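# Move the alphabetically first lettered box into the tote

## Task

Several boxes in the office each have a letter on top. Find the one whose letter is earliest in the alphabet and put it into the tote near the door so that it rests wholly inside and nothing sticks out over the rim. All the other boxes must stay on their own desks. The robot must not topple or finish leaning, or the task fails. It only counts if the box stays in place by itself at the end, with the robot not holding or propping it.

## Robot and tools

Robot: a Hello Robot Stretch 4 with one arm. It has an omni-wheel base, a lift that runs up a mast, a telescoping arm that reaches straight forward, a wrist with yaw, pitch and roll, and a two-finger gripper. It stands about 1.6 m tall, and the base rim lies within 0.23 m of the base origin. Now and then a loose object may get a brief shove from outside.

Frames: the base frame has its origin on the floor under the base centre, with x forward, y left and z up. hand_pose is reported in this frame. It is the point midway between the fingers, 0.015 m behind the tips. With all wrist joints at 0, its axes match the base frame's. The printed value can be a little off. The odometry frame is the base frame as it was when the scene began.

execute_actions(actions, cameras): actions is a list holding exactly one action object, or an empty list to only read the state and images. An action holds "base" and/or "joints", and may add "pace" and "contact_limits". Alternatively it is {"end_of_arm": "enable_torque"} on its own. The motions in one action start together.
- base: exactly one key, and it is a relative offset from where the base last measured itself. translate_m moves straight, forward positive, -2 to 2 m. strafe_m moves sideways, left positive, -2 to 2 m. rotate_rad turns in place, counter-clockwise (left) positive, -3.2 to 3.2 rad.
- joints: absolute targets, one number per named joint. lift_m 0 to 1.2. arm_m 0 to 0.55. wrist_yaw_rad -1.134 to 4.276 (0 forward, positive left, 3.14 folded back; above 3.4 the arm may block). wrist_pitch_rad -1.117 to 4.259 (0 level, 1.57 pointing down). wrist_roll_rad -1.117 to 4.259 (positive is clockwise seen from behind the gripper). gripper_m 0 to 0.08, the gap between the fingers in metres. Targets beyond a joint's range are clipped and the result notes it. Unknown keys or other bad values make the whole call be refused.
- pace: "slow", "default", "fast" or "max". Base speeds for these are 0.1, 0.3, 0.4 and 0.6 m/s, and turning speeds 1, 2, 3 and 4 rad/s. Both are capped lower when the lift is above 0.2 m.
- contact_limits: {"arm_m": 0 to 0.75}, the push allowed before the arm stops. The default is 0.5.
- cameras: head_camera, head_left_camera, head_right_camera, wrist_camera or "all". Leaving it out means all; [] means none. The pictures line gives the order of the images.
An action runs at most 15 s. A joint or base you leave out of an action may keep pushing toward its old target. To unfold the wrist at the start, send lift_m 0.4 together with wrist_yaw_rad 0.

wait(seconds 0 to 10) commands nothing and returns the state and images. zoom_image(camera, region [x0,y0,x1,y1] in pixels, at most 504x504) gives a closer look at the latest full image. read_manual gives only licence texts. finished_scene(scene) ends that scene for good, so call it only once the box sits steady in the tote. A stop reported by one call cancels the later execute_actions, wait and finished_scene calls in the same reply.

Results: base_status and joint_status tell how each motion ended. "done" for the base means the wheels turned as commanded, even if they slipped. off_target means it came to rest away from the target. contact_stop_at_<key> means it hit something, and the part may go slack. limit_stop_at_<name> means a built-in limit stopped it. limit_stop_at_tilt means the robot leans more than 6 degrees and stops taking commands. limit_stop_at_own_body is a self-collision stop. torque_fault means a wrist or gripper motor has switched off; send enable_torque. on_its_own reports things you did not command; its "held at" is the target being held. lidar_m gives 12 distances, one per 30 degree sector: the 1st is ahead, the 4th left, the 7th behind, the 10th right. "-" means nothing was seen, or something is nearer than 0.25 m. wrist_depth_mm is a 7x7 grid of depths in millimetres from 100 to 2000. base_odometry counts wheel turns; heading runs from -3.142 to 3.142. If turned_by_wheels and turned_by_imu differ by more than about 0.1 rad, something was hit or the wheels slipped. base_tilt is in degrees, forward and right positive. motor_effort is in percent, with the peak in brackets. For the wheels, positive means turning right.

Gripping: send a gripper_m below the object's width. After closing, off_target means something is between the fingers. Gripper effort held more than about 50 points away from 0 causes a torque fault and a possible drop.

Avoid these: driving or turning with more than 1 kg in the gripper while arm_m is above 0.2, especially at fast paces; hard pushing or pulling, particularly with the gripper high; pressing the gripper into things, which causes wrist faults; tipping up and rolling the gripper together, which causes own-body stops; and dropping, slamming or knocking boxes off desks. The camera calibrations are given as intrinsics K and base-to-camera transforms.

Each tool is called as a command line: name --argument value for each argument, lists and objects as JSON in quotes; but a table of rows of numbers goes row by row, as --pt "numbers of a row", without its own name.

## Session

execute_actions --actions '[]'

Scene clock: 0.00 s.
base_odometry: x=+0.000 y=+0.000 heading=+0.000 (m, m, rad; odometry frame)
turned_by_wheels: +0.000 (rad since the last result)
turned_by_imu: +0.000 (rad since the last result)
base_tilt: forward=+0.3 right=+0.6 (deg)
lidar_m: 0.95 0.77 0.75 0.88 0.76 0.75 0.86 0.92 0.91 1.04 1.63 2.14
base_status: not commanded
joint_positions: lift_m=+0.247 arm_m=+0.001 wrist_yaw_rad=+3.160 wrist_pitch_rad=+0.007 wrist_roll_rad=+0.012 gripper_m=+0.040
joint_status: not commanded
motor_effort: lift_m=+19 arm_m=-1 wrist_yaw_rad=-4 wrist_pitch_rad=-10 wrist_roll_rad=+2 gripper_m=-1 wheel_0=+0 wheel_1=-2 wheel_2=+1 (%)
hand_pose: x=-0.0424 y=+0.0835 z=+0.4241 quat_wxyz=(-0.009, -0.004, +0.006, +1.000) (m; base frame)
wrist_depth_mm: - 135 146 1499 1708 1430 1281 / - 108 135 1464 1576 854 723 / - 111 137 1397 1366 1336 1255 / - 138 193 1499 1618 1336 1255 / 204 1025 1229 1537 1661 1366 1281 / 212 991 134 1255 147 1205 1229 / 210 - - 991 - - 931
pictures: head_camera, head_left_camera, head_right_camera, wrist_camera
Images, in order (width x height): head_camera 420x560, head_left_camera 420x672, head_right_camera 420x672, wrist_camera 616x392.

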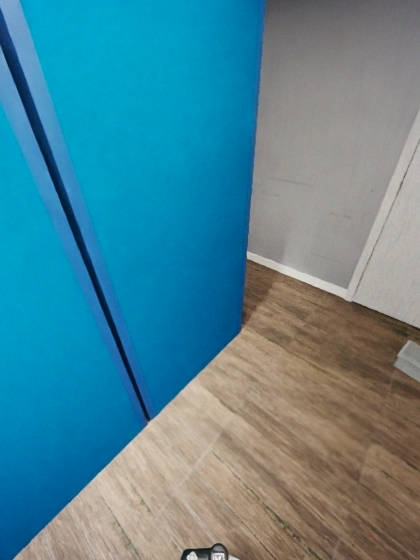

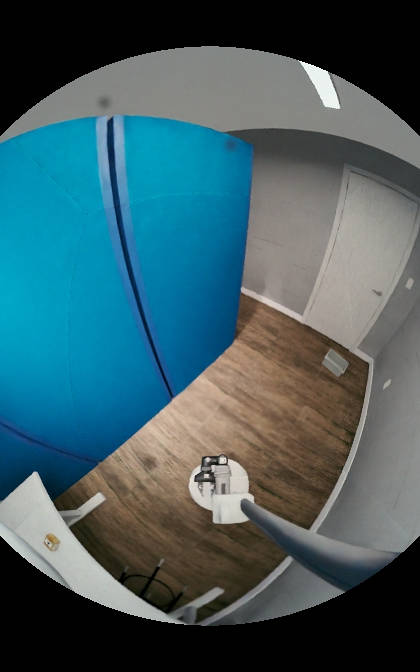

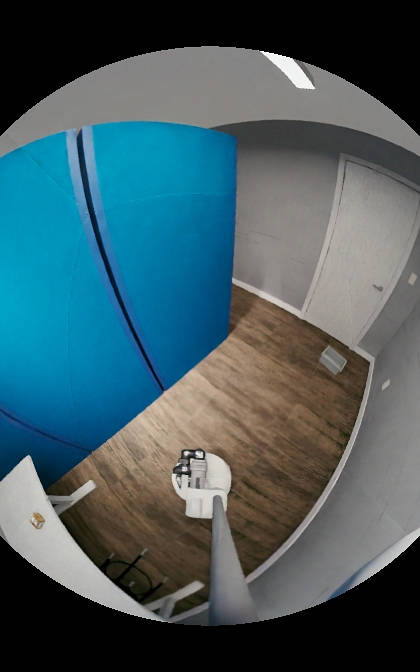

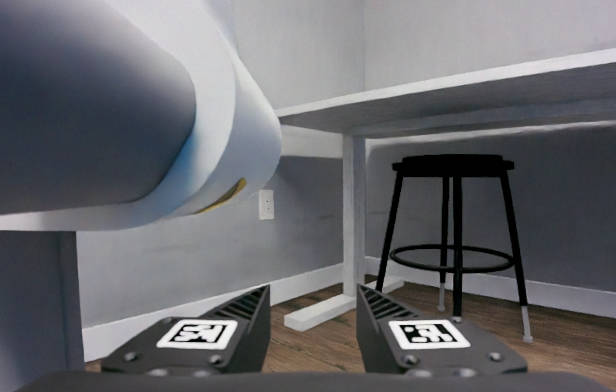

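zoom_image --camera "head_left_camera" --region '[20, 510, 90, 570]'

Region (20, 510, 90, 570) of head_left_camera's 420x672 image, scaled by 7.200, with more detail than that image has; it fills the top 432 rows of this view, and the rest is white.

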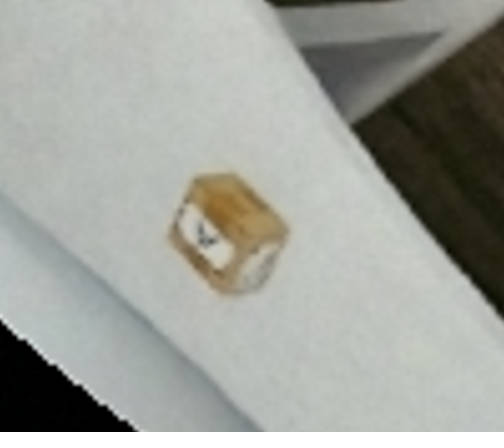

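execute_actions --actions '[{"base":{"rotate_rad":2.35},"pace":"fast"}]' --cameras '["head_camera","head_left_camera"]'

Scene clock: 5.07 s.
base_odometry: x=+0.000 y=+0.000 heading=+2.350 (m, m, rad; odometry frame)
turned_by_wheels: +2.350 (rad since the last result)
turned_by_imu: +2.358 (rad since the last result)
base_tilt: forward=+0.3 right=+0.7 (deg)
lidar_m: 0.75 0.78 0.98 0.91 0.96 1.26 1.67 1.18 0.80 0.76 0.78 0.81
base_status: done
joint_positions: lift_m=+0.247 arm_m=+0.001 wrist_yaw_rad=+3.160 wrist_pitch_rad=+0.007 wrist_roll_rad=+0.012 gripper_m=+0.040
joint_status: not commanded
motor_effort: lift_m=+19(19) arm_m=-1(1) wrist_yaw_rad=-1(3) wrist_pitch_rad=-6(7) wrist_roll_rad=+2(2) gripper_m=+0(0) wheel_0=-1(11) wheel_1=+0(7) wheel_2=+0(13) (%)
hand_pose: x=-0.0424 y=+0.0835 z=+0.4241 quat_wxyz=(-0.009, -0.004, +0.006, +1.000) (m; base frame)
wrist_depth_mm: - 135 147 - - 1576 1160 / - 108 136 - - 1576 1118 / - 112 137 - - 1618 1118 / - 138 193 - - 1661 1138 / 203 - - - - 1618 1118 / 213 1336 134 1336 147 1308 1118 / 210 - - 991 - - 931
pictures: head_camera, head_left_camera
Images, in order (width x height): head_camera 420x560, head_left_camera 420x672.

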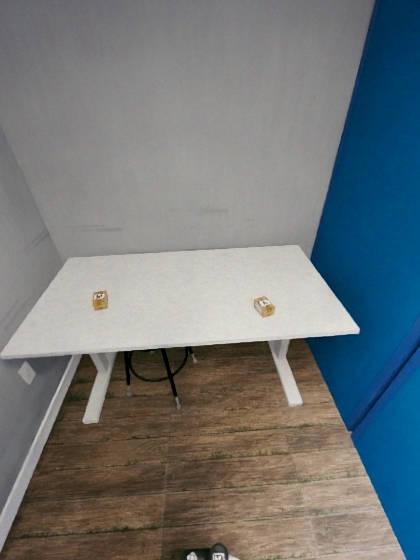

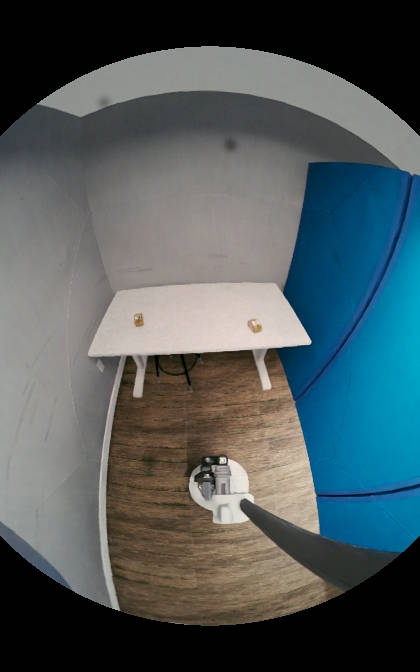

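zoom_image --camera "head_camera" --region '[75, 280, 125, 320]'

zoom_image --camera "head_camera" --region '[240, 285, 290, 325]'

Region (75, 280, 125, 320) of head_camera's 420x560 image, scaled by 10.080, with more detail than that image has; it fills the top 403 rows of this view, and the rest is white.

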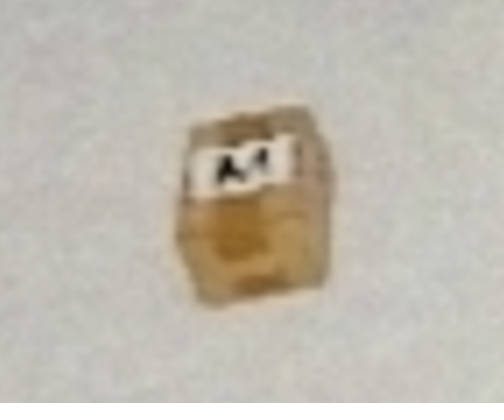

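Region (240, 285, 290, 325) of head_camera's 420x560 image, scaled by 10.080, with more detail than that image has; it fills the top 403 rows of this view, and the rest is white.

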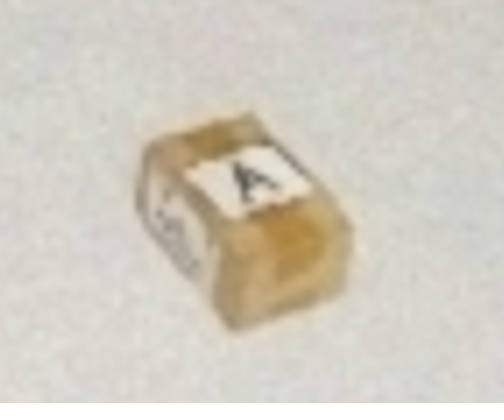

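execute_actions --actions '[{"base":{"strafe_m":-0.12},"joints":{"lift_m":0.97,"wrist_yaw_rad":0,"gripper_m":0.08},"pace":"fast"}]' --cameras '[]'

execute_actions --actions '[{"base":{"translate_m":0.35},"joints":{"arm_m":0.38,"wrist_pitch_rad":1.57},"pace":"fast"}]' --cameras '["head_camera","wrist_camera"]'

Scene clock: 16.13 s.
base_odometry: x=+0.085 y=+0.084 heading=+2.350 (m, m, rad; odometry frame)
turned_by_wheels: +0.000 (rad since the last result)
turned_by_imu: -0.003 (rad since the last result)
base_tilt: forward=+0.3 right=+0.7 (deg)
lidar_m: 0.74 0.78 1.04 1.04 1.07 1.44 1.67 1.04 0.67 0.63 0.65 0.78
base_status: done
joint_positions: lift_m=+0.970 arm_m=+0.001 wrist_yaw_rad=+0.000 wrist_pitch_rad=+0.007 wrist_roll_rad=+0.012 gripper_m=+0.080
joint_status: all done
motor_effort: lift_m=+22(30) arm_m=-1(0) wrist_yaw_rad=-5(5) wrist_pitch_rad=-8(7) wrist_roll_rad=+3(2) gripper_m=+0(3) wheel_0=-2(11) wheel_1=+0(13) wheel_2=-1(1) (%)
hand_pose: x=+0.3845 y=-0.0874 z=+1.1464 quat_wxyz=(+1.000, +0.006, +0.004, +0.000) (m; base frame)
wrist_depth_mm: 1255 1281 1281 1308 1308 1008 741 / 1281 1281 1308 1308 1308 1025 732 / 1281 1336 1308 1336 1308 1042 741 / 1281 1281 1308 1308 1336 1025 741 / 1308 1308 1308 1308 1366 1025 750 / 1308 1308 1138 1336 1229 904 723 / - - 142 991 904 - -
pictures: none
No camera images: the call's "cameras" was empty. Leave "cameras" out to get every camera's image.

Scene clock: 18.57 s.
base_odometry: x=-0.160 y=+0.333 heading=+2.350 (m, m, rad; odometry frame)
turned_by_wheels: +0.000 (rad since the last result)
turned_by_imu: -0.002 (rad since the last result)
base_tilt: forward=+0.3 right=+0.7 (deg)
lidar_m: 0.39 0.42 0.54 1.06 1.11 1.42 2.01 0.97 0.67 0.61 0.64 0.46
base_status: done
joint_positions: lift_m=+0.970 arm_m=+0.379 wrist_yaw_rad=+0.000 wrist_pitch_rad=+1.570 wrist_roll_rad=+0.012 gripper_m=+0.080
joint_status: all done
motor_effort: lift_m=+21(22) arm_m=+6(8) wrist_yaw_rad=-4(0) wrist_pitch_rad=+1(7) wrist_roll_rad=+2(2) gripper_m=+0(1) wheel_0=+1(6) wheel_1=+1(11) wheel_2=+0(13) (%)
hand_pose: x=+0.5500 y=-0.0874 z=+0.9353 quat_wxyz=(+0.707, +0.004, +0.707, -0.004) (m; base frame)
wrist_depth_mm: 362 359 359 357 355 353 353 / 364 362 362 357 357 355 355 / 366 364 364 359 359 359 357 / 368 366 364 314 362 359 359 / 370 368 366 366 362 362 362 / 373 370 368 368 366 366 364 / - - 142 878 723 - -
pictures: head_camera, wrist_camera
camera_calibration (this result's frames):
wrist_camera: T_world_to_cam=[[-0.0173183, -0.999777, -0.0120462, -0.0636488], [-0.998956, 0.0167922, 0.0424771, 0.562252], [-0.0422654, 0.0127692, -0.999025, 1.11272], [0, 0, 0, 1]] pos_world=[0.607592, -0.0872847, 1.08699]
Images, in order (width x height): head_camera 420x560, wrist_camera 616x392.

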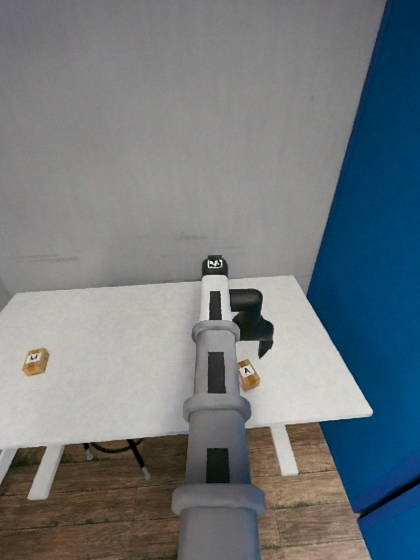

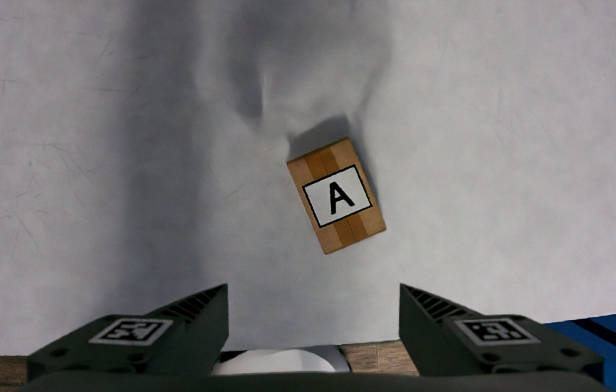

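execute_actions --actions '[{"base":{"strafe_m":-0.022},"joints":{"arm_m":0.423,"wrist_roll_rad":-0.37,"lift_m":0.84}}]' --cameras '["wrist_camera"]'

Scene clock: 23.37 s.
base_odometry: x=-0.145 y=+0.349 heading=+2.350 (m, m, rad; odometry frame)
turned_by_wheels: +0.000 (rad since the last result)
turned_by_imu: -0.002 (rad since the last result)
base_tilt: forward=+0.2 right=+0.7 (deg)
lidar_m: 0.43 0.43 0.57 1.07 1.11 1.43 2.49 0.95 0.64 0.60 0.62 0.43
base_status: done
joint_positions: lift_m=+0.840 arm_m=+0.422 wrist_yaw_rad=+0.000 wrist_pitch_rad=+1.570 wrist_roll_rad=-0.370 gripper_m=+0.080
joint_status: all done
motor_effort: lift_m=+16(21) arm_m=+7(7) wrist_yaw_rad=-5(2) wrist_pitch_rad=+0(1) wrist_roll_rad=+2(3) gripper_m=+0(1) wheel_0=-1(9) wheel_1=+0(7) wheel_2=+0(0) (%)
hand_pose: x=+0.5929 y=-0.0874 z=+0.8058 quat_wxyz=(+0.695, -0.130, +0.695, +0.130) (m; base frame)
wrist_depth_mm: 234 233 231 230 229 229 228 / 236 234 233 232 230 229 229 / 236 235 234 233 232 231 230 / 237 236 236 234 233 232 232 / 239 238 236 186 235 234 233 / 240 238 188 186 187 235 234 / - - 142 188 189 - -
pictures: wrist_camera
camera_calibration (this result's frames):
wrist_camera: T_world_to_cam=[[0.355829, -0.934477, -0.0117847, -0.280208], [-0.93351, -0.355999, 0.0427083, 0.539011], [-0.0441052, -0.00419571, -0.999018, 0.984712], [0, 0, 0, 1]] pos_world=[0.646309, -0.0658287, 0.957423]
Images, in order (width x height): wrist_camera 616x392.

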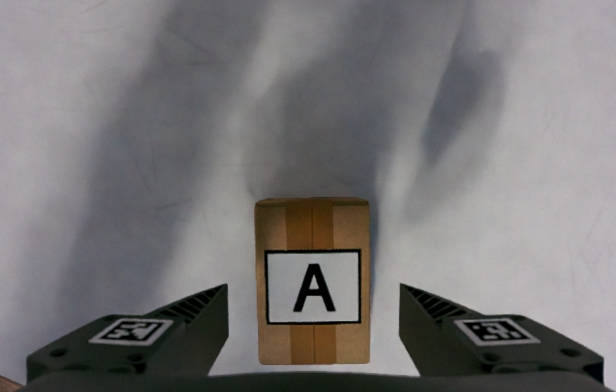

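execute_actions --actions '[{"joints":{"lift_m":0.785}}]' --cameras '[]'

execute_actions --actions '[{"joints":{"gripper_m":0.04}}]' --cameras '["wrist_camera"]'

Scene clock: 37.90 s.
base_odometry: x=-0.145 y=+0.349 heading=+2.350 (m, m, rad; odometry frame)
turned_by_wheels: +0.000 (rad since the last result)
turned_by_imu: -0.001 (rad since the last result)
base_tilt: forward=+0.3 right=+0.7 (deg)
lidar_m: 0.41 0.44 0.53 1.08 1.12 1.45 2.48 0.95 0.66 0.60 0.62 0.45
base_status: not commanded
joint_positions: lift_m=+0.785 arm_m=+0.422 wrist_yaw_rad=+0.000 wrist_pitch_rad=+1.570 wrist_roll_rad=-0.370 gripper_m=+0.080
joint_status: all done
motor_effort: lift_m=+16(13) arm_m=+7(7) wrist_yaw_rad=-2(4) wrist_pitch_rad=+1(0) wrist_roll_rad=+2(1) gripper_m=+0(1) wheel_0=-1(1) wheel_1=+1(0) wheel_2=+0(0) (%)
hand_pose: x=+0.5929 y=-0.0874 z=+0.7508 quat_wxyz=(+0.695, -0.130, +0.695, +0.130) (m; base frame)
wrist_depth_mm: 179 178 177 177 176 176 - / 180 179 179 178 177 177 176 / 181 180 180 179 178 177 177 / 182 181 181 179 179 178 178 / 183 182 181 131 179 179 179 / 185 183 133 131 131 180 - / - - 132 132 132 - -
pictures: none
No camera images: the call's "cameras" was empty. Leave "cameras" out to get every camera's image.

Scene clock: 38.90 s.
base_odometry: x=-0.145 y=+0.349 heading=+2.350 (m, m, rad; odometry frame)
turned_by_wheels: +0.000 (rad since the last result)
turned_by_imu: +0.000 (rad since the last result)
base_tilt: forward=+0.3 right=+0.6 (deg)
lidar_m: 0.41 0.42 0.57 1.08 1.12 1.45 2.23 0.95 0.64 0.59 0.61 0.46
base_status: not commanded
joint_positions: lift_m=+0.785 arm_m=+0.422 wrist_yaw_rad=+0.000 wrist_pitch_rad=+1.570 wrist_roll_rad=-0.370 gripper_m=+0.059
joint_status: gripper_m off_target (ended at +0.059, target +0.040)
on_its_own: gripper_m is held at +0.054, not at your +0.040, by its contact guard: the fingers met something
motor_effort: lift_m=+16(16) arm_m=+6(7) wrist_yaw_rad=-5(4) wrist_pitch_rad=+1(2) wrist_roll_rad=+2(2) gripper_m=-39(39) wheel_0=-1(1) wheel_1=+0(0) wheel_2=+0(0) (%)
hand_pose: x=+0.5929 y=-0.0874 z=+0.7508 quat_wxyz=(+0.695, -0.130, +0.695, +0.130) (m; base frame)
wrist_depth_mm: 179 178 178 177 176 175 - / 180 179 179 178 177 176 176 / 181 180 180 179 178 177 177 / 182 181 180 179 179 178 178 / 183 182 181 131 180 179 179 / 184 183 132 131 131 180 180 / 185 - 132 132 131 - -
pictures: wrist_camera
camera_calibration (this result's frames):
wrist_camera: T_world_to_cam=[[0.355872, -0.93446, -0.0117846, -0.280881], [-0.933493, -0.356043, 0.0427083, 0.541347], [-0.044105, -0.00419781, -0.999018, 0.929758], [0, 0, 0, 1]] pos_world=[0.646309, -0.0658261, 0.902415]
Images, in order (width x height): wrist_camera 616x392.

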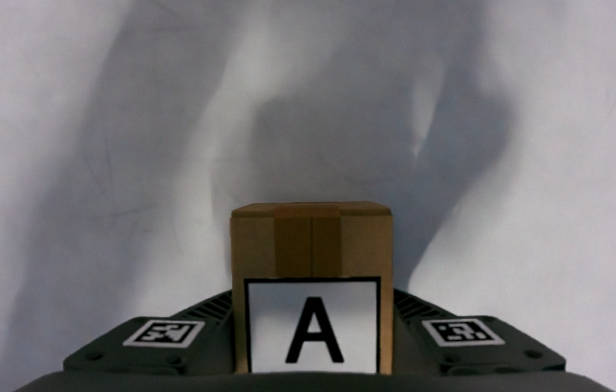

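execute_actions --actions '[{"joints":{"lift_m":0.83}}]' --cameras '[]'

execute_actions --actions '[{"base":{"translate_m":-0.3},"joints":{"arm_m":0.1,"wrist_roll_rad":0}}]' --cameras '[]'

execute_actions --actions '[{"base":{"rotate_rad":3.05},"joints":{"lift_m":0.4}}]' --cameras '["head_camera","wrist_camera"]'

Scene clock: 44.70 s.
base_odometry: x=-0.145 y=+0.349 heading=+2.350 (m, m, rad; odometry frame)
turned_by_wheels: +0.000 (rad since the last result)
turned_by_imu: -0.001 (rad since the last result)
base_tilt: forward=+0.3 right=+0.7 (deg)
lidar_m: 0.40 0.44 0.55 1.07 1.11 1.45 2.24 0.95 0.64 0.59 0.61 0.46
base_status: not commanded
joint_positions: lift_m=+0.830 arm_m=+0.422 wrist_yaw_rad=+0.000 wrist_pitch_rad=+1.570 wrist_roll_rad=-0.370 gripper_m=+0.059
joint_status: all done
on_its_own: gripper_m is held at +0.054, not at your +0.040, by its contact guard: the fingers met something
motor_effort: lift_m=+23(13) arm_m=+6(7) wrist_yaw_rad=-3(3) wrist_pitch_rad=+1(0) wrist_roll_rad=+1(2) gripper_m=-39(38) wheel_0=-1(1) wheel_1=+1(0) wheel_2=+0(0) (%)
hand_pose: x=+0.5929 y=-0.0874 z=+0.7953 quat_wxyz=(+0.695, -0.130, +0.695, +0.130) (m; base frame)
wrist_depth_mm: 223 223 221 220 220 218 217 / 224 223 222 222 220 220 218 / 226 224 224 223 222 220 220 / 227 226 224 224 223 223 222 / 228 227 226 131 224 223 223 / 229 229 132 131 131 224 224 / 230 - 131 132 131 - -
pictures: none
No camera images: the call's "cameras" was empty. Leave "cameras" out to get every camera's image.

Scene clock: 47.17 s.
base_odometry: x=+0.066 y=+0.135 heading=+2.350 (m, m, rad; odometry frame)
turned_by_wheels: +0.000 (rad since the last result)
turned_by_imu: +0.000 (rad since the last result)
base_tilt: forward=+0.2 right=+0.7 (deg)
lidar_m: 0.71 0.73 0.98 1.06 1.10 1.46 1.73 0.98 0.66 0.62 0.65 0.77
base_status: done
joint_positions: lift_m=+0.830 arm_m=+0.101 wrist_yaw_rad=+0.000 wrist_pitch_rad=+1.570 wrist_roll_rad=+0.000 gripper_m=+0.059
joint_status: all done
on_its_own: gripper_m is held at +0.054, not at your +0.040, by its contact guard: the fingers met something
motor_effort: lift_m=+22(22) arm_m=-6(8) wrist_yaw_rad=-2(4) wrist_pitch_rad=+0(3) wrist_roll_rad=+2(7) gripper_m=-39(37) wheel_0=-2(4) wheel_1=-1(6) wheel_2=-1(12) (%)
hand_pose: x=+0.2721 y=-0.0874 z=+0.7953 quat_wxyz=(+0.707, +0.000, +0.707, +0.000) (m; base frame)
wrist_depth_mm: 917 931 917 917 917 904 732 / 931 931 917 917 917 917 741 / 946 931 931 931 917 931 759 / 946 946 931 931 917 931 741 / 960 946 741 131 931 931 768 / 960 946 132 131 131 946 778 / 960 - 131 132 131 - -
pictures: none
No camera images: the call's "cameras" was empty. Leave "cameras" out to get every camera's image.

Scene clock: 49.97 s.
base_odometry: x=+0.066 y=+0.135 heading=-0.884 (m, m, rad; odometry frame)
turned_by_wheels: +3.050 (rad since the last result)
turned_by_imu: +3.061 (rad since the last result)
base_tilt: forward=+0.3 right=+0.7 (deg)
lidar_m: 1.71 1.05 0.67 0.62 0.62 0.80 0.71 0.72 0.92 1.06 1.07 1.34
base_status: done
joint_positions: lift_m=+0.400 arm_m=+0.101 wrist_yaw_rad=+0.000 wrist_pitch_rad=+1.570 wrist_roll_rad=+0.000 gripper_m=+0.059
joint_status: all done
on_its_own: gripper_m is held at +0.054, not at your +0.040, by its contact guard: the fingers met something
motor_effort: lift_m=+17(21) arm_m=-7(6) wrist_yaw_rad=-4(3) wrist_pitch_rad=+1(1) wrist_roll_rad=+3(2) gripper_m=-39(39) wheel_0=-1(7) wheel_1=-1(10) wheel_2=+0(9) (%)
hand_pose: x=+0.2723 y=-0.0874 z=+0.3657 quat_wxyz=(+0.707, +0.000, +0.707, +0.000) (m; base frame)
wrist_depth_mm: 512 508 504 504 504 500 500 / 517 512 508 504 504 504 496 / 517 512 508 508 508 504 504 / 521 517 512 512 508 508 508 / 525 521 517 131 512 517 508 / 530 525 132 131 131 512 512 / 535 - 132 132 131 - -
pictures: head_camera, wrist_camera
camera_calibration (this result's frames):
wrist_camera: T_world_to_cam=[[-0.00580486, -0.999911, -0.0120354, -0.0784708], [-0.999079, 0.00528749, 0.0425828, 0.307965], [-0.0425154, 0.0122715, -0.99902, 0.531963], [0, 0, 0, 1]] pos_world=[0.329842, -0.0866202, 0.517384]
Images, in order (width x height): head_camera 420x560, wrist_camera 616x392.

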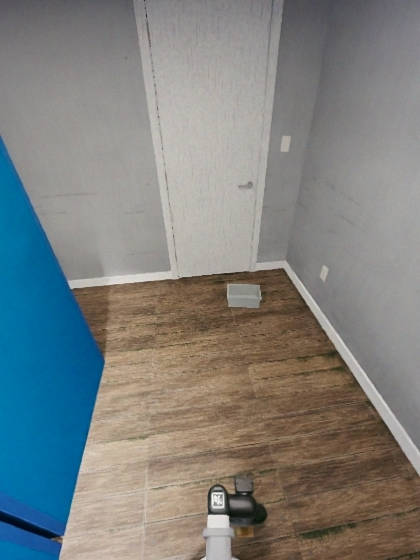

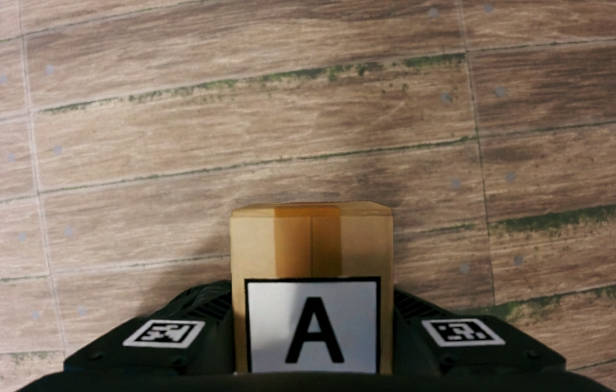

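execute_actions --actions '[{"base":{"rotate_rad":-0.08}}]' --cameras '[]'

execute_actions --actions '[{"base":{"translate_m":1.15},"joints":{"arm_m":0.38,"lift_m":0.33},"pace":"fast"}]' --cameras '["head_camera","wrist_camera"]'

Scene clock: 53.40 s.
base_odometry: x=+0.066 y=+0.135 heading=-0.963 (m, m, rad; odometry frame)
turned_by_wheels: -0.080 (rad since the last result)
turned_by_imu: -0.081 (rad since the last result)
base_tilt: forward=+0.3 right=+0.7 (deg)
lidar_m: 1.71 1.21 0.71 0.62 0.61 0.76 0.70 0.69 0.85 1.06 1.07 1.23
base_status: done
joint_positions: lift_m=+0.400 arm_m=+0.101 wrist_yaw_rad=+0.000 wrist_pitch_rad=+1.570 wrist_roll_rad=+0.000 gripper_m=+0.059
joint_status: not commanded
on_its_own: gripper_m is held at +0.054, not at your +0.040, by its contact guard: the fingers met something
motor_effort: lift_m=+16(16) arm_m=-7(7) wrist_yaw_rad=-5(4) wrist_pitch_rad=+0(0) wrist_roll_rad=+2(2) gripper_m=-38(38) wheel_0=+2(5) wheel_1=+1(6) wheel_2=+1(5) (%)
hand_pose: x=+0.2722 y=-0.0874 z=+0.3657 quat_wxyz=(+0.707, +0.000, +0.707, +0.000) (m; base frame)
wrist_depth_mm: 508 508 508 504 500 500 500 / 512 512 508 508 500 500 500 / 512 512 512 508 508 508 504 / 521 517 512 508 508 504 508 / 521 521 517 131 512 508 508 / 525 521 132 131 131 512 512 / 530 - 132 132 131 - -
pictures: none
No camera images: the call's "cameras" was empty. Leave "cameras" out to get every camera's image.

Scene clock: 57.57 s.
base_odometry: x=+0.723 y=-0.809 heading=-0.963 (m, m, rad; odometry frame)
turned_by_wheels: +0.000 (rad since the last result)
turned_by_imu: -0.005 (rad since the last result)
base_tilt: forward=+0.3 right=+0.7 (deg)
lidar_m: 0.70 1.06 1.29 0.87 0.85 1.04 1.84 1.58 0.92 0.81 0.82 0.60
base_status: done
joint_positions: lift_m=+0.330 arm_m=+0.379 wrist_yaw_rad=+0.000 wrist_pitch_rad=+1.570 wrist_roll_rad=+0.000 gripper_m=+0.059
joint_status: all done
on_its_own: gripper_m is held at +0.054, not at your +0.040, by its contact guard: the fingers met something
motor_effort: lift_m=+17(14) arm_m=+6(8) wrist_yaw_rad=-4(2) wrist_pitch_rad=+0(1) wrist_roll_rad=+2(3) gripper_m=-39(38) wheel_0=+1(8) wheel_1=+0(9) wheel_2=+1(12) (%)
hand_pose: x=+0.5500 y=-0.0874 z=+0.2957 quat_wxyz=(+0.707, +0.000, +0.707, +0.000) (m; base frame)
wrist_depth_mm: 439 436 340 359 359 343 430 / 442 442 418 436 433 377 433 / 445 445 418 436 436 384 433 / 449 445 327 427 436 389 436 / 452 449 445 131 442 442 439 / 452 452 132 131 131 442 439 / 455 - 131 132 131 - -
pictures: head_camera, wrist_camera
camera_calibration (this result's frames):
wrist_camera: T_world_to_cam=[[-0.00571504, -0.999911, -0.0120352, -0.0777511], [-0.999079, 0.00519771, 0.0425861, 0.588387], [-0.0425198, 0.0122675, -0.99902, 0.473817], [0, 0, 0, 1]] pos_world=[0.607548, -0.086615, 0.447359]
Images, in order (width x height): head_camera 420x560, wrist_camera 616x392.

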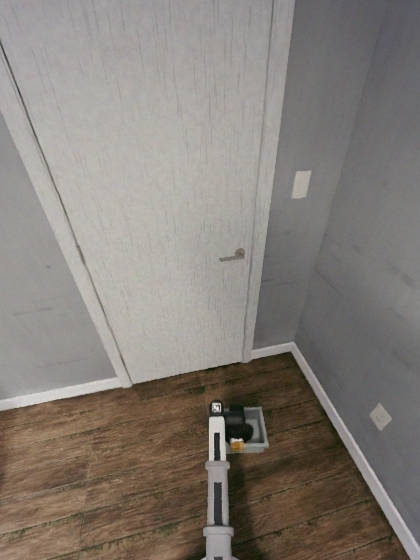

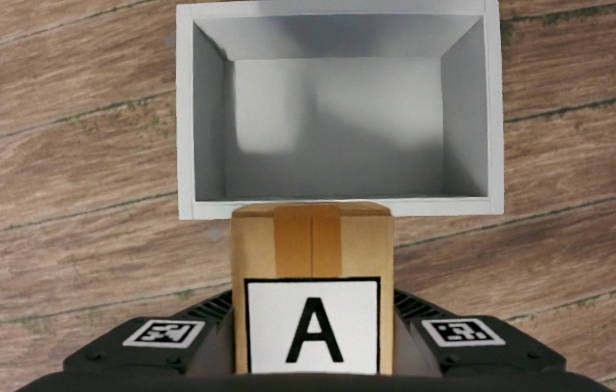

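execute_actions --actions '[{"base":{"strafe_m":-0.02},"joints":{"arm_m":0.497,"lift_m":0.25}}]' --cameras '[]'

execute_actions --actions '[{"joints":{"lift_m":0.082}}]' --cameras '["head_camera","wrist_camera"]'

Scene clock: 61.73 s.
base_odometry: x=+0.706 y=-0.820 heading=-0.963 (m, m, rad; odometry frame)
turned_by_wheels: +0.000 (rad since the last result)
turned_by_imu: -0.001 (rad since the last result)
base_tilt: forward=+0.2 right=+0.7 (deg)
lidar_m: 0.59 1.07 1.30 0.90 0.90 1.05 1.84 1.51 0.87 0.79 0.79 0.58
base_status: done
joint_positions: lift_m=+0.250 arm_m=+0.496 wrist_yaw_rad=+0.000 wrist_pitch_rad=+1.570 wrist_roll_rad=+0.000 gripper_m=+0.059
joint_status: all done
on_its_own: gripper_m is held at +0.054, not at your +0.040, by its contact guard: the fingers met something
motor_effort: lift_m=+17(15) arm_m=+7(10) wrist_yaw_rad=-4(3) wrist_pitch_rad=+1(1) wrist_roll_rad=+3(3) gripper_m=-38(38) wheel_0=-1(8) wheel_1=+1(4) wheel_2=+0(0) (%)
hand_pose: x=+0.6669 y=-0.0874 z=+0.2157 quat_wxyz=(+0.707, +0.000, +0.707, +0.000) (m; base frame)
wrist_depth_mm: 362 362 357 357 355 353 351 / 362 362 362 362 357 355 355 / 366 246 290 303 312 246 357 / 368 277 359 359 359 279 357 / 370 296 355 131 359 281 359 / 373 271 132 131 131 245 364 / 375 - 131 132 131 - -
pictures: none
No camera images: the call's "cameras" was empty. Leave "cameras" out to get every camera's image.

Scene clock: 63.50 s.
base_odometry: x=+0.706 y=-0.820 heading=-0.963 (m, m, rad; odometry frame)
turned_by_wheels: +0.000 (rad since the last result)
turned_by_imu: -0.001 (rad since the last result)
base_tilt: forward=+0.3 right=+0.6 (deg)
lidar_m: 0.59 1.07 1.29 0.87 0.90 1.09 1.84 1.54 0.88 0.79 0.78 0.60
base_status: not commanded
joint_positions: lift_m=+0.082 arm_m=+0.496 wrist_yaw_rad=+0.000 wrist_pitch_rad=+1.570 wrist_roll_rad=+0.000 gripper_m=+0.059
joint_status: all done
on_its_own: gripper_m is held at +0.054, not at your +0.040, by its contact guard: the fingers met something
motor_effort: lift_m=+16(19) arm_m=+7(7) wrist_yaw_rad=-5(4) wrist_pitch_rad=-2(2) wrist_roll_rad=+3(3) gripper_m=-39(38) wheel_0=-2(1) wheel_1=+1(0) wheel_2=+0(0) (%)
hand_pose: x=+0.6669 y=-0.0874 z=+0.0477 quat_wxyz=(+0.707, +0.000, +0.707, +0.000) (m; base frame)
wrist_depth_mm: - - - - - - - / 123 123 127 130 131 130 - / 176 194 193 192 191 190 189 / 176 195 194 193 192 192 191 / 175 196 195 131 193 193 191 / 174 197 132 131 131 193 193 / 167 - 131 132 131 - -
pictures: head_camera, wrist_camera
camera_calibration (this result's frames):
wrist_camera: T_world_to_cam=[[-0.00567734, -0.999911, -0.0120347, -0.0800924], [-0.999076, 0.00515895, 0.0426762, 0.715764], [-0.0426103, 0.0122659, -0.999016, 0.231118], [0, 0, 0, 1]] pos_world=[0.724496, -0.0866127, 0.199381]
Images, in order (width x height): head_camera 420x560, wrist_camera 616x392.

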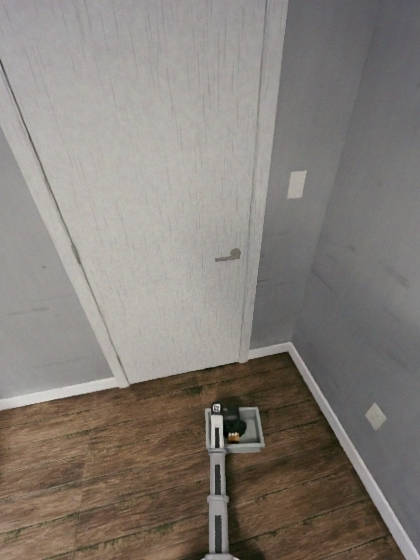

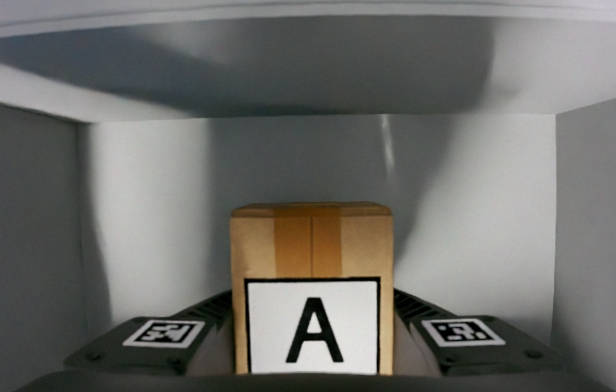

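execute_actions --actions '[{"joints":{"lift_m":0.070}}]' --cameras '[]'

execute_actions --actions '[{"joints":{"gripper_m":0.08}}]' --cameras '[]'

execute_actions --actions '[{"joints":{"lift_m":0.25},"pace":"fast"}]' --cameras '["wrist_camera"]'

Scene clock: 66.87 s.
base_odometry: x=+0.706 y=-0.820 heading=-0.963 (m, m, rad; odometry frame)
turned_by_wheels: +0.000 (rad since the last result)
turned_by_imu: -0.001 (rad since the last result)
base_tilt: forward=+0.3 right=+0.7 (deg)
lidar_m: 0.59 1.07 1.32 0.90 0.89 1.08 1.83 1.53 0.88 0.79 0.79 0.60
base_status: not commanded
joint_positions: lift_m=+0.070 arm_m=+0.496 wrist_yaw_rad=+0.000 wrist_pitch_rad=+1.570 wrist_roll_rad=+0.000 gripper_m=+0.059
joint_status: all done
on_its_own: gripper_m is held at +0.054, not at your +0.040, by its contact guard: the fingers met something
motor_effort: lift_m=+17(22) arm_m=+7(6) wrist_yaw_rad=-4(3) wrist_pitch_rad=+0(4) wrist_roll_rad=+2(3) gripper_m=-38(38) wheel_0=-1(1) wheel_1=+1(1) wheel_2=+0(0) (%)
hand_pose: x=+0.6669 y=-0.0874 z=+0.0357 quat_wxyz=(+0.707, +0.000, +0.707, +0.000) (m; base frame)
wrist_depth_mm: - - - - - - - / 123 123 127 130 131 130 - / 176 182 181 180 179 179 178 / 177 183 182 180 180 180 179 / 176 184 183 131 181 181 180 / 173 185 132 131 131 181 181 / 167 - 132 132 131 - -
pictures: none
No camera images: the call's "cameras" was empty. Leave "cameras" out to get every camera's image.

Scene clock: 67.80 s.
base_odometry: x=+0.706 y=-0.820 heading=-0.963 (m, m, rad; odometry frame)
turned_by_wheels: +0.000 (rad since the last result)
turned_by_imu: +0.000 (rad since the last result)
base_tilt: forward=+0.3 right=+0.6 (deg)
lidar_m: 0.60 1.07 1.32 0.89 0.90 1.06 1.82 1.52 0.87 0.79 0.78 0.61
base_status: not commanded
joint_positions: lift_m=+0.070 arm_m=+0.496 wrist_yaw_rad=+0.000 wrist_pitch_rad=+1.570 wrist_roll_rad=+0.000 gripper_m=+0.080
joint_status: all done
motor_effort: lift_m=+16(17) arm_m=+7(7) wrist_yaw_rad=-3(4) wrist_pitch_rad=+2(2) wrist_roll_rad=+3(3) gripper_m=+1(35) wheel_0=-1(1) wheel_1=+1(1) wheel_2=+0(0) (%)
hand_pose: x=+0.6669 y=-0.0874 z=+0.0357 quat_wxyz=(+0.707, +0.000, +0.707, +0.000) (m; base frame)
wrist_depth_mm: - - - - - - - / 123 123 126 129 131 129 - / 176 182 181 181 180 179 178 / 176 183 182 181 181 180 179 / 175 184 183 132 181 181 181 / 173 185 134 133 133 181 - / - - 133 134 133 - -
pictures: none
No camera images: the call's "cameras" was empty. Leave "cameras" out to get every camera's image.

Scene clock: 69.27 s.
base_odometry: x=+0.706 y=-0.820 heading=-0.963 (m, m, rad; odometry frame)
turned_by_wheels: +0.000 (rad since the last result)
turned_by_imu: +0.000 (rad since the last result)
base_tilt: forward=+0.3 right=+0.7 (deg)
lidar_m: 0.58 1.06 1.31 0.89 0.90 1.06 1.84 1.53 0.89 0.79 0.79 0.59
base_status: not commanded
joint_positions: lift_m=+0.250 arm_m=+0.496 wrist_yaw_rad=+0.000 wrist_pitch_rad=+1.570 wrist_roll_rad=+0.000 gripper_m=+0.080
joint_status: all done
motor_effort: lift_m=+21(23) arm_m=+6(7) wrist_yaw_rad=-4(3) wrist_pitch_rad=+1(0) wrist_roll_rad=+3(3) gripper_m=+1(1) wheel_0=-1(1) wheel_1=+1(1) wheel_2=+0(0) (%)
hand_pose: x=+0.6669 y=-0.0874 z=+0.2154 quat_wxyz=(+0.707, +0.000, +0.707, +0.000) (m; base frame)
wrist_depth_mm: 362 359 359 357 353 353 351 / 364 364 359 357 357 353 355 / 364 246 289 301 310 245 357 / 368 277 362 314 359 279 357 / 370 296 364 312 359 279 362 / 370 251 322 347 340 245 364 / - - 142 274 254 - -
pictures: wrist_camera
camera_calibration (this result's frames):
wrist_camera: T_world_to_cam=[[-0.00573061, -0.999911, -0.0120346, -0.0780398], [-0.999075, 0.00521197, 0.0426939, 0.70861], [-0.0426274, 0.0122681, -0.999016, 0.398572], [0, 0, 0, 1]] pos_world=[0.724497, -0.0866158, 0.366987]
Images, in order (width x height): wrist_camera 616x392.

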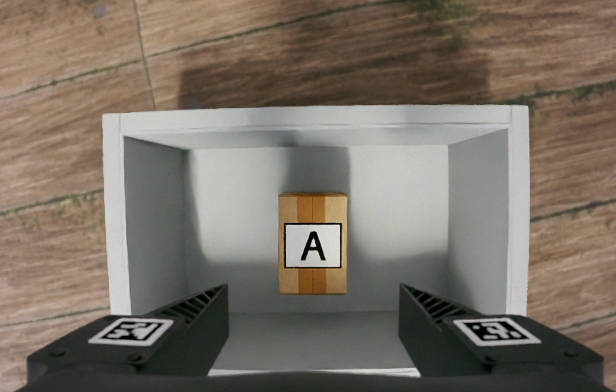

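finished_scene --scene 1

The scene is finished: the task was done.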